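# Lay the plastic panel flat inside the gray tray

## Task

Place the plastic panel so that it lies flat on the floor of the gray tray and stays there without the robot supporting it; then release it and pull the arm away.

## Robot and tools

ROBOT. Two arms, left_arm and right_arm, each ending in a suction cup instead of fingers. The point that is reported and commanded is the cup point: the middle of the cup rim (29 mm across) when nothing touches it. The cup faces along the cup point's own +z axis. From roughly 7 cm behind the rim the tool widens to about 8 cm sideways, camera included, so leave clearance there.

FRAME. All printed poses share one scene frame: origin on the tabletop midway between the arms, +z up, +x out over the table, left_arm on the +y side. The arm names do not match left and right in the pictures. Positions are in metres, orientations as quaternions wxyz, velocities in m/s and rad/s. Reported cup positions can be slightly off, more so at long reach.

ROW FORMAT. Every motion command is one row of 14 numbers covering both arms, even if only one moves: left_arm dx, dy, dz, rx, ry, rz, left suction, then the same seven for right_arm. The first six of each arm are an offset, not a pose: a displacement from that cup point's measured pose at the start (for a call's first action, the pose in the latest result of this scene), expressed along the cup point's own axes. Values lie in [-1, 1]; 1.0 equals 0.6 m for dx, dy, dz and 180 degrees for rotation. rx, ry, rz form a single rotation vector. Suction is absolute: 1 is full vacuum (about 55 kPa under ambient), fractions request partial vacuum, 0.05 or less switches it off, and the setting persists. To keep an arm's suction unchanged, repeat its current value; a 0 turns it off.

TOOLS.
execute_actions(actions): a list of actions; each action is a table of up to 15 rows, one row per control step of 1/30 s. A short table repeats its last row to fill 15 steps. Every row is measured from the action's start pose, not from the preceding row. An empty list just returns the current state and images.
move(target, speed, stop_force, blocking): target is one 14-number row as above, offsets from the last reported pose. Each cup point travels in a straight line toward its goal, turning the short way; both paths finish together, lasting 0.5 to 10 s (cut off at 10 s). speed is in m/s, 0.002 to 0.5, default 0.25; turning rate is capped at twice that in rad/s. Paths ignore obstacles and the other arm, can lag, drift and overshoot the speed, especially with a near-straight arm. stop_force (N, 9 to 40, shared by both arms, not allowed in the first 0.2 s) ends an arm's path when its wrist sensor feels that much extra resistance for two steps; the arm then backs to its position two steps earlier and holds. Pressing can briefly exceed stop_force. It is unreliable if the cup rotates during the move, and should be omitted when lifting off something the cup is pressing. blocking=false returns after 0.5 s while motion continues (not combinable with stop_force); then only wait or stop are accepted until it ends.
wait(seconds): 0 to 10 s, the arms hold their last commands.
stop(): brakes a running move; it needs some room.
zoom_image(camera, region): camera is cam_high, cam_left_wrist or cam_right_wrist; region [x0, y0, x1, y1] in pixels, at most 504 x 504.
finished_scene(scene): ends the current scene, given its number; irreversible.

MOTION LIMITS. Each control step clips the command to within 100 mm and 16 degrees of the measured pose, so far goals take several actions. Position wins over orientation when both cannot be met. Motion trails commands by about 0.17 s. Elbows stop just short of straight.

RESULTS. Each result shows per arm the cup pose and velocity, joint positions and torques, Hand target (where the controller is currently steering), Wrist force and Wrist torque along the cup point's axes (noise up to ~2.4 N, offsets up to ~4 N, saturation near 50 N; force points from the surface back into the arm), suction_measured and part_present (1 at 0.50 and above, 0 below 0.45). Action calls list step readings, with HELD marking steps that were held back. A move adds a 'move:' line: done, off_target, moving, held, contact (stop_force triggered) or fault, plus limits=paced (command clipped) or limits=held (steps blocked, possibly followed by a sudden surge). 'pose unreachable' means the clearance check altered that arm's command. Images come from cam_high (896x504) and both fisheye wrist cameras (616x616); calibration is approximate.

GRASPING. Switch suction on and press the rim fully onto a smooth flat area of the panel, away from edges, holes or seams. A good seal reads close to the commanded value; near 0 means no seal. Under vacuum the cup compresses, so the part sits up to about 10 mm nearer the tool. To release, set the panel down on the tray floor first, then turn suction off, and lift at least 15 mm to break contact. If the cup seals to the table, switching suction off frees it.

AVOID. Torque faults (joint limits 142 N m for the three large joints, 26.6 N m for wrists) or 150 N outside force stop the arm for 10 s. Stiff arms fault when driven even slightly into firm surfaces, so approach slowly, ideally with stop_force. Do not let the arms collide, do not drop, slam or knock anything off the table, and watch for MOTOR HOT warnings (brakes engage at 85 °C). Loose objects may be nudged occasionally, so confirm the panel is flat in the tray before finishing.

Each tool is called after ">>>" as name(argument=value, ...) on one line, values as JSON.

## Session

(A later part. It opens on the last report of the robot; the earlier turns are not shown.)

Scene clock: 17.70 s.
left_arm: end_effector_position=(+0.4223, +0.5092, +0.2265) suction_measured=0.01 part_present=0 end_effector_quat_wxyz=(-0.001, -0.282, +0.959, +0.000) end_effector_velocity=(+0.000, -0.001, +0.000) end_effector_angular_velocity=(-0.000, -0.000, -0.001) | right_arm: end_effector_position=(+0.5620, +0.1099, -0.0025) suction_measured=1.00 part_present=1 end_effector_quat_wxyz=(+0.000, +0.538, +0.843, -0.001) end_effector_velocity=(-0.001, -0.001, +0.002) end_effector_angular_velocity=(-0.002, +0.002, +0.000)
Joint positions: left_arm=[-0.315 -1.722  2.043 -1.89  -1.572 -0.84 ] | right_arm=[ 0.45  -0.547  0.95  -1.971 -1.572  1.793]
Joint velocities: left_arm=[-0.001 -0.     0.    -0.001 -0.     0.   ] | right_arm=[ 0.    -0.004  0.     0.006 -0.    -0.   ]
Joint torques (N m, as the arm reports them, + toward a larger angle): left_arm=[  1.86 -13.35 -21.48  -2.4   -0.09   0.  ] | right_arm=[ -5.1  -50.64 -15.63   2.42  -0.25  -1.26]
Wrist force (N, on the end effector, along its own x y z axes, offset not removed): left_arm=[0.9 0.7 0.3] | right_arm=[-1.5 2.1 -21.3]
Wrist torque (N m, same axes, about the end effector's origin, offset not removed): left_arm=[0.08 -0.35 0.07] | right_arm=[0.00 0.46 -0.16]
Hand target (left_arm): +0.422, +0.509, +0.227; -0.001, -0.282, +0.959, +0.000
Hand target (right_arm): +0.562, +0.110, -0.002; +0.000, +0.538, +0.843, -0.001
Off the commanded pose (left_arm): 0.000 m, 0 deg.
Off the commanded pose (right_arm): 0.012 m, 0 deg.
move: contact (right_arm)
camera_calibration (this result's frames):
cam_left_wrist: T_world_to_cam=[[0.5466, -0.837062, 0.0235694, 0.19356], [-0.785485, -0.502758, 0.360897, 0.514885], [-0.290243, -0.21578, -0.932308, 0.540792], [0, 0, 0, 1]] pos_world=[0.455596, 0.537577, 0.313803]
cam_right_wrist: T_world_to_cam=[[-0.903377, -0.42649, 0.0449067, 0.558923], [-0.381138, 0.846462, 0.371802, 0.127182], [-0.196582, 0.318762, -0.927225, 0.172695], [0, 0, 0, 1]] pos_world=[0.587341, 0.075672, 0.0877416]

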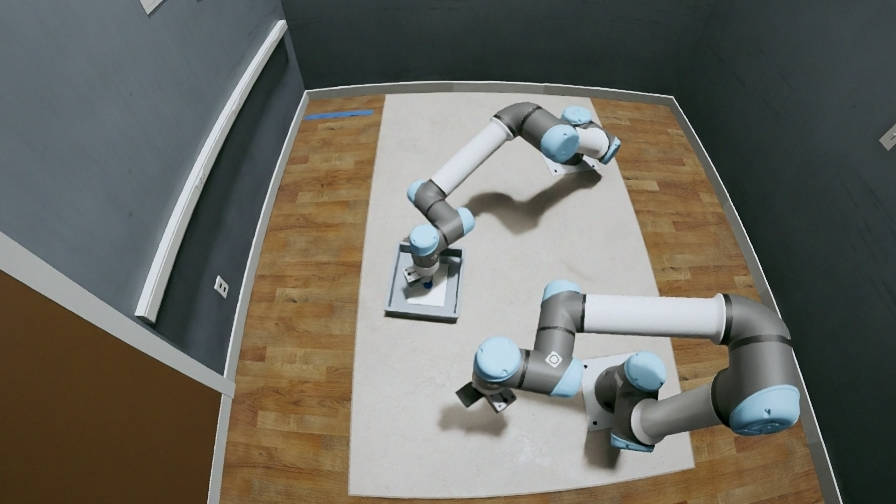

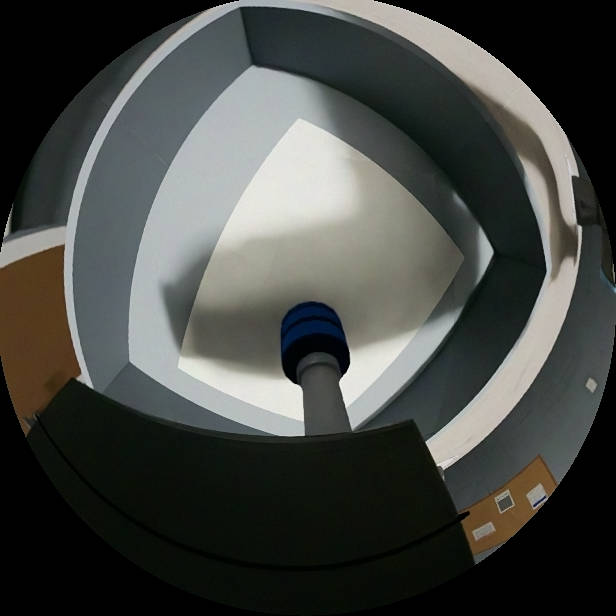

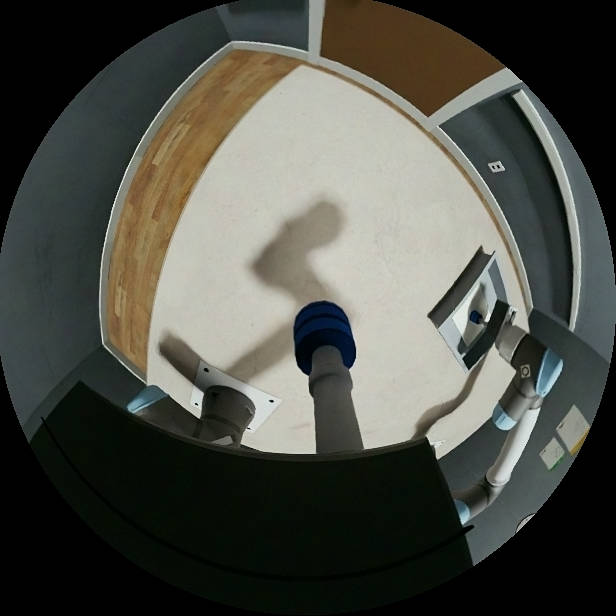

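>>> execute_actions(actions=[[[0,0,0,0,0,0,0,0,0,0,0,0,0,0]],[[0,0,0,0,0,0,0,0,0,0,0,0,0,0]]])

>>> move(target=[0,0,0,0,0,0,0,0,0,-0.05,0,0,0,0], speed=0.05)

>>> move(target=[0,0,0,0,0,0,0,-0.35,-0.15,-0.3,0,0,0,0], speed=0.3)

>>> zoom_image(camera="cam_high", region=[350, 180, 530, 340])

Scene clock: 19.00 s.
left_arm: end_effector_position=(+0.4223, +0.5092, +0.2265) suction_measured=0.01 part_present=0 end_effector_quat_wxyz=(-0.001, -0.282, +0.959, +0.000) end_effector_velocity=(-0.001, +0.000, -0.001) end_effector_angular_velocity=(+0.001, +0.003, +0.000) | right_arm: end_effector_position=(+0.5620, +0.1099, -0.0024) suction_measured=0.00 part_present=0 end_effector_quat_wxyz=(+0.000, +0.538, +0.843, -0.001) end_effector_velocity=(-0.000, -0.000, -0.001) end_effector_angular_velocity=(-0.001, +0.001, +0.000)
Joint positions: left_arm=[-0.315 -1.722  2.043 -1.89  -1.572 -0.84 ] | right_arm=[ 0.45  -0.547  0.95  -1.971 -1.572  1.793]
Joint velocities: left_arm=[-0.     0.     0.001  0.002 -0.    -0.   ] | right_arm=[-0.     0.     0.     0.001  0.    -0.   ]
Joint torques (N m, as the arm reports them, + toward a larger angle): left_arm=[  1.41 -13.33 -21.65  -2.38  -0.1    0.02] | right_arm=[ -4.39 -27.05  -6.09  -2.37  -0.24  -1.25]
Wrist force (N, on the end effector, along its own x y z axes, offset not removed): left_arm=[2.4 -0.9 2.4] | right_arm=[-2.9 -3.2 -25.7]
Wrist torque (N m, same axes, about the end effector's origin, offset not removed): left_arm=[-0.07 -0.48 0.01] | right_arm=[0.07 0.30 -0.15]
Hand target (left_arm): +0.422, +0.509, +0.227; -0.001, -0.282, +0.959, +0.000
Hand target (right_arm): +0.562, +0.110, -0.002; +0.000, +0.538, +0.843, -0.001
Off the commanded pose (left_arm): 0.000 m, 0 deg.
Off the commanded pose (right_arm): 0.000 m, 0 deg.
Step readings (end_effector_position; steps 1 to 15: 1st action; 16 to 30: 2nd action):
0: left_arm (+0.4223, +0.5092, +0.2265) | right_arm (+0.5620, +0.1099, -0.0023)
1: left_arm (+0.4223, +0.5092, +0.2265) | right_arm (+0.5620, +0.1099, -0.0022)
2: left_arm (+0.4223, +0.5092, +0.2265) | right_arm (+0.5620, +0.1099, -0.0022)
4: left_arm (+0.4223, +0.5092, +0.2265) | right_arm (+0.5620, +0.1099, -0.0022)
8: left_arm (+0.4223, +0.5092, +0.2265) | right_arm (+0.5620, +0.1099, -0.0023)
15: left_arm (+0.4223, +0.5092, +0.2265) | right_arm (+0.5620, +0.1099, -0.0024)
16: left_arm (+0.4223, +0.5092, +0.2265) | right_arm (+0.5620, +0.1099, -0.0024)
17: left_arm (+0.4223, +0.5092, +0.2265) | right_arm (+0.5620, +0.1099, -0.0024)
19: left_arm (+0.4223, +0.5092, +0.2265) | right_arm (+0.5620, +0.1099, -0.0024)
23: left_arm (+0.4223, +0.5092, +0.2265) | right_arm (+0.5620, +0.1099, -0.0024)
30: end_effector_position above
camera_calibration (this result's frames):
cam_left_wrist: T_world_to_cam=[[0.5466, -0.837062, 0.0235694, 0.19356], [-0.785485, -0.502758, 0.360897, 0.514885], [-0.290243, -0.21578, -0.932308, 0.540792], [0, 0, 0, 1]] pos_world=[0.455596, 0.537577, 0.313803]
cam_right_wrist: T_world_to_cam=[[-0.903384, -0.426496, 0.0447004, 0.558991], [-0.3812, 0.846413, 0.371848, 0.127166], [-0.196427, 0.318881, -0.927217, 0.172696], [0, 0, 0, 1]] pos_world=[0.587381, 0.0757033, 0.0878529]

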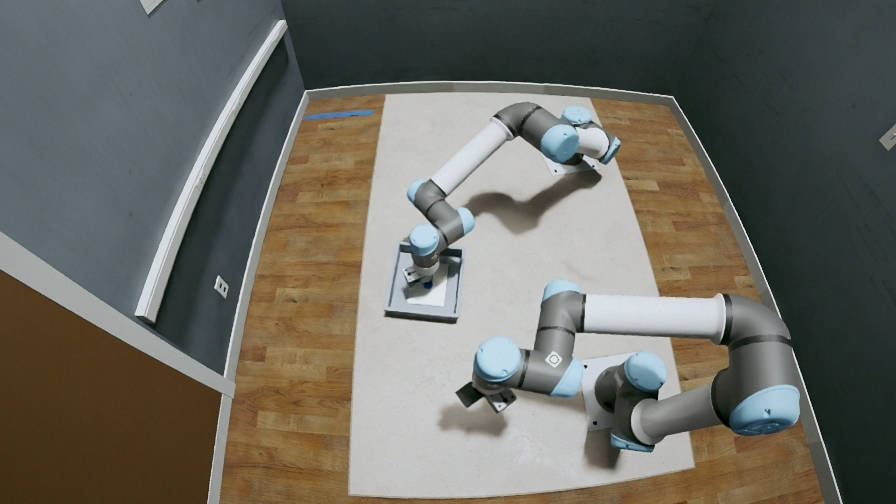

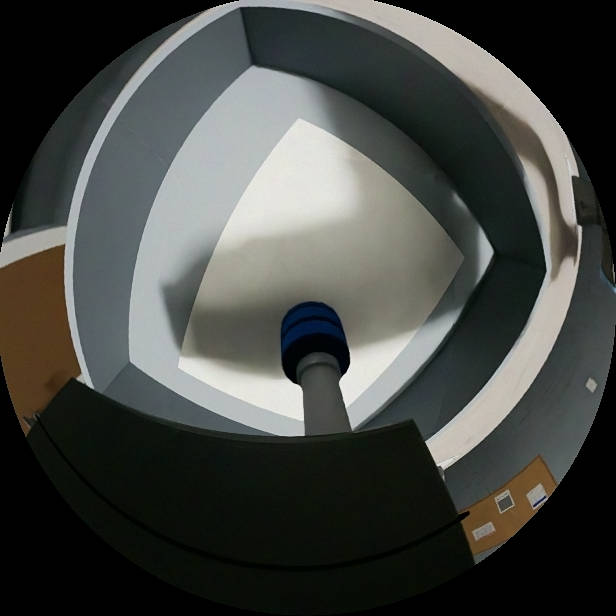

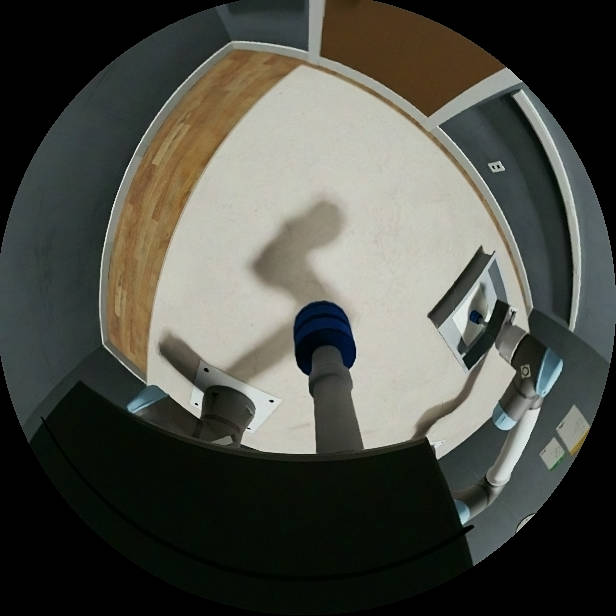

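Scene clock: 19.97 s.
left_arm: end_effector_position=(+0.4223, +0.5092, +0.2265) suction_measured=0.01 part_present=0 end_effector_quat_wxyz=(-0.001, -0.282, +0.959, +0.000) end_effector_velocity=(-0.000, +0.000, -0.000) end_effector_angular_velocity=(+0.000, +0.000, +0.001) | right_arm: end_effector_position=(+0.5621, +0.1100, +0.0275) suction_measured=0.00 part_present=0 end_effector_quat_wxyz=(+0.000, +0.538, +0.843, -0.001) end_effector_velocity=(-0.000, -0.000, +0.000) end_effector_angular_velocity=(-0.001, +0.001, +0.000)
Joint positions: left_arm=[-0.315 -1.722  2.043 -1.89  -1.572 -0.84 ] | right_arm=[ 0.45  -0.579  0.931 -1.921 -1.572  1.793]
Joint velocities: left_arm=[ 0.001  0.     0.     0.    -0.    -0.   ] | right_arm=[ 0.    -0.    -0.     0.002  0.    -0.   ]
Joint torques (N m, as the arm reports them, + toward a larger angle): left_arm=[  2.19 -13.4  -21.71  -2.37  -0.05   0.1 ] | right_arm=[ -4.57 -68.19 -30.19  -0.33   0.11  -0.92]
Wrist force (N, on the end effector, along its own x y z axes, offset not removed): left_arm=[0.7 -0.9 0.2] | right_arm=[0.8 0.5 -0.8]
Wrist torque (N m, same axes, about the end effector's origin, offset not removed): left_arm=[-0.14 -0.18 0.08] | right_arm=[0.21 -0.06 -0.11]
Hand target (left_arm): +0.422, +0.509, +0.227; -0.001, -0.282, +0.959, +0.000
Hand target (right_arm): +0.562, +0.110, +0.028; +0.000, +0.538, +0.843, -0.001
Off the commanded pose (left_arm): 0.000 m, 0 deg.
Off the commanded pose (right_arm): 0.000 m, 0 deg.
move: done
camera_calibration (this result's frames):
cam_left_wrist: T_world_to_cam=[[0.5466, -0.837062, 0.0235694, 0.19356], [-0.785485, -0.502758, 0.360897, 0.514885], [-0.290243, -0.21578, -0.932308, 0.540792], [0, 0, 0, 1]] pos_world=[0.455596, 0.537577, 0.313803]
cam_right_wrist: T_world_to_cam=[[-0.903384, -0.426496, 0.0447057, 0.557693], [-0.381199, 0.846415, 0.371847, 0.116038], [-0.196431, 0.318878, -0.927217, 0.200419], [0, 0, 0, 1]] pos_world=[0.587414, 0.0757279, 0.117752]

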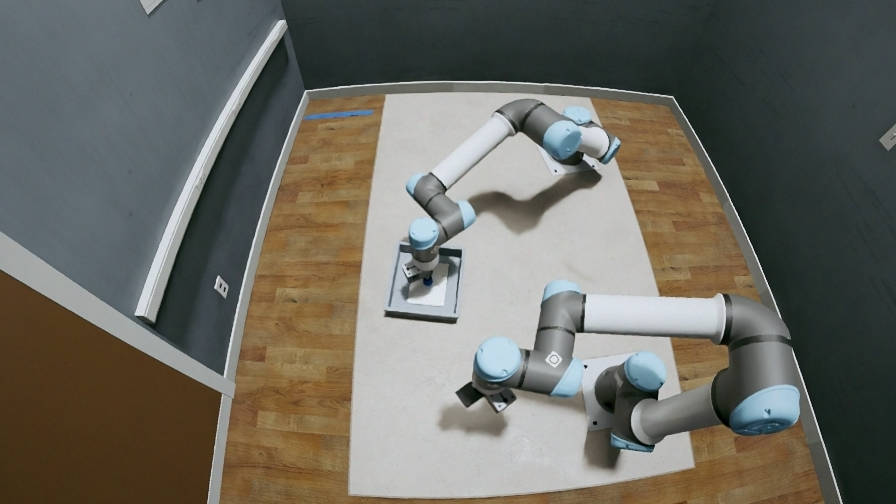

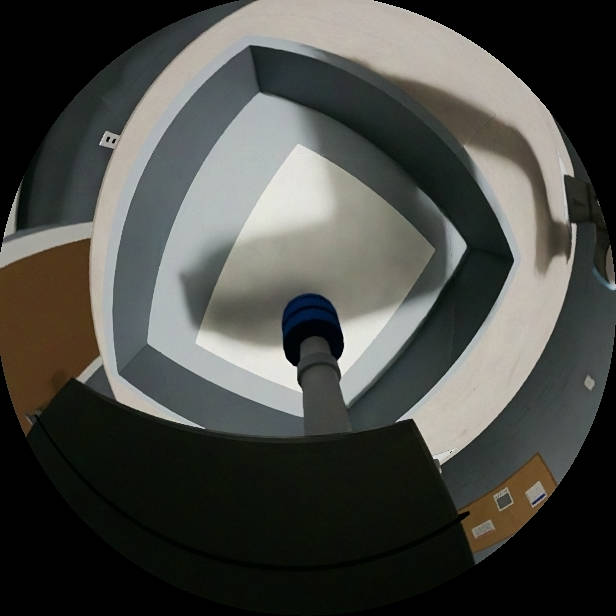

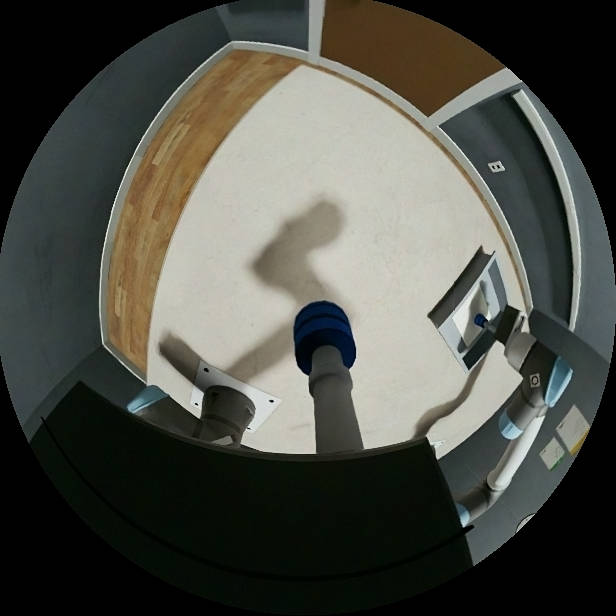

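Scene clock: 21.50 s.
left_arm: end_effector_position=(+0.4223, +0.5092, +0.2265) suction_measured=0.01 part_present=0 end_effector_quat_wxyz=(-0.001, -0.282, +0.959, +0.000) end_effector_velocity=(+0.000, -0.001, -0.000) end_effector_angular_velocity=(-0.001, -0.000, -0.002) | right_arm: end_effector_position=(+0.5692, -0.1182, +0.2075) suction_measured=0.00 part_present=0 end_effector_quat_wxyz=(-0.000, +0.538, +0.843, -0.001) end_effector_velocity=(+0.000, -0.001, +0.000) end_effector_angular_velocity=(-0.002, +0.001, -0.000)
Joint positions: left_arm=[-0.315 -1.722  2.043 -1.89  -1.572 -0.84 ] | right_arm=[ 0.181 -1.082  1.335 -1.821 -1.572  1.524]
Joint velocities: left_arm=[-0.002 -0.     0.    -0.001 -0.001  0.   ] | right_arm=[-0.002 -0.001  0.     0.002 -0.001 -0.002]
Joint torques (N m, as the arm reports them, + toward a larger angle): left_arm=[  1.72 -13.69 -21.66  -2.31  -0.11   0.05] | right_arm=[ -6.98 -53.85 -14.03  -0.34   1.46  -1.64]
Wrist force (N, on the end effector, along its own x y z axes, offset not removed): left_arm=[-1.7 3.8 -1.7] | right_arm=[-0.4 1.5 -0.8]
Wrist torque (N m, same axes, about the end effector's origin, offset not removed): left_arm=[0.62 0.10 0.13] | right_arm=[0.26 0.20 -0.08]
Hand target (left_arm): +0.422, +0.509, +0.227; -0.001, -0.282, +0.959, +0.000
Hand target (right_arm): +0.569, -0.118, +0.208; -0.000, +0.538, +0.843, -0.001
Off the commanded pose (left_arm): 0.000 m, 0 deg.
Off the commanded pose (right_arm): 0.001 m, 0 deg.
move: done
camera_calibration (this result's frames):
cam_left_wrist: T_world_to_cam=[[0.5466, -0.837062, 0.0235694, 0.19356], [-0.785485, -0.502758, 0.360897, 0.514885], [-0.290244, -0.21578, -0.932308, 0.540792], [0, 0, 0, 1]] pos_world=[0.455596, 0.537577, 0.313802]
cam_right_wrist: T_world_to_cam=[[-0.903349, -0.426517, 0.0452136, 0.458703], [-0.380924, 0.846267, 0.372463, 0.244612], [-0.197125, 0.319241, -0.926945, 0.441856], [0, 0, 0, 1]] pos_world=[0.594648, -0.152421, 0.297728]

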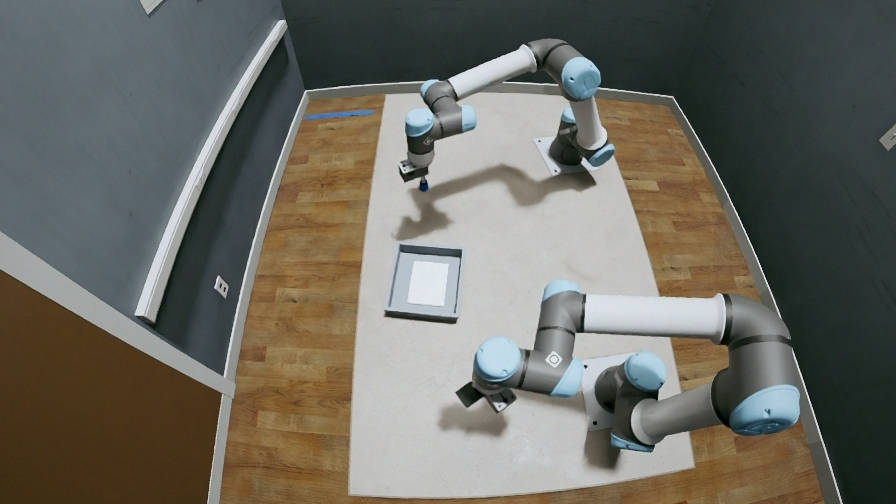

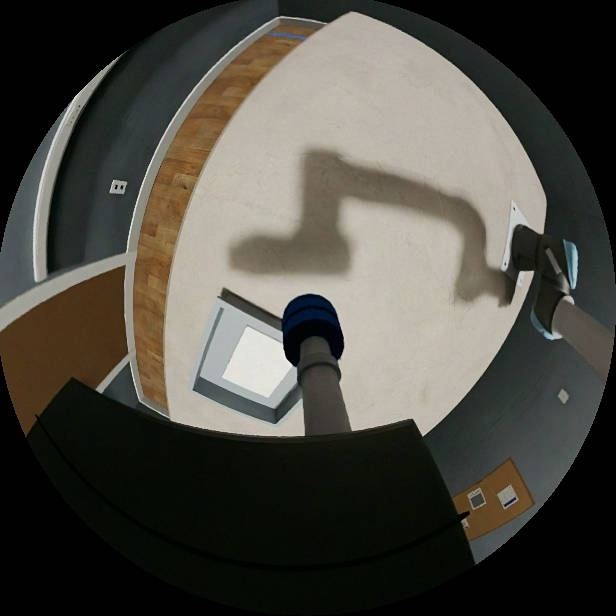

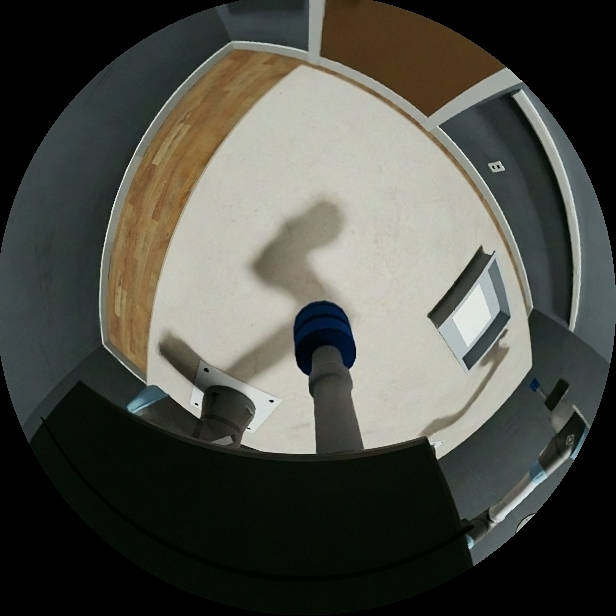

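Region (350, 180, 530, 340) of cam_high's 896x504 image, scaled by 2.800, with more detail than that image has.

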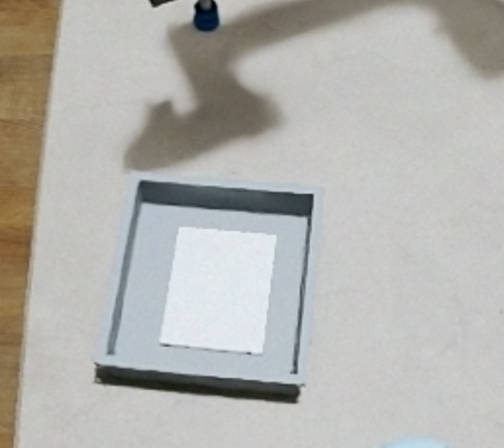

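>>> finished_scene(scene=2)

The scene is finished: the task was done.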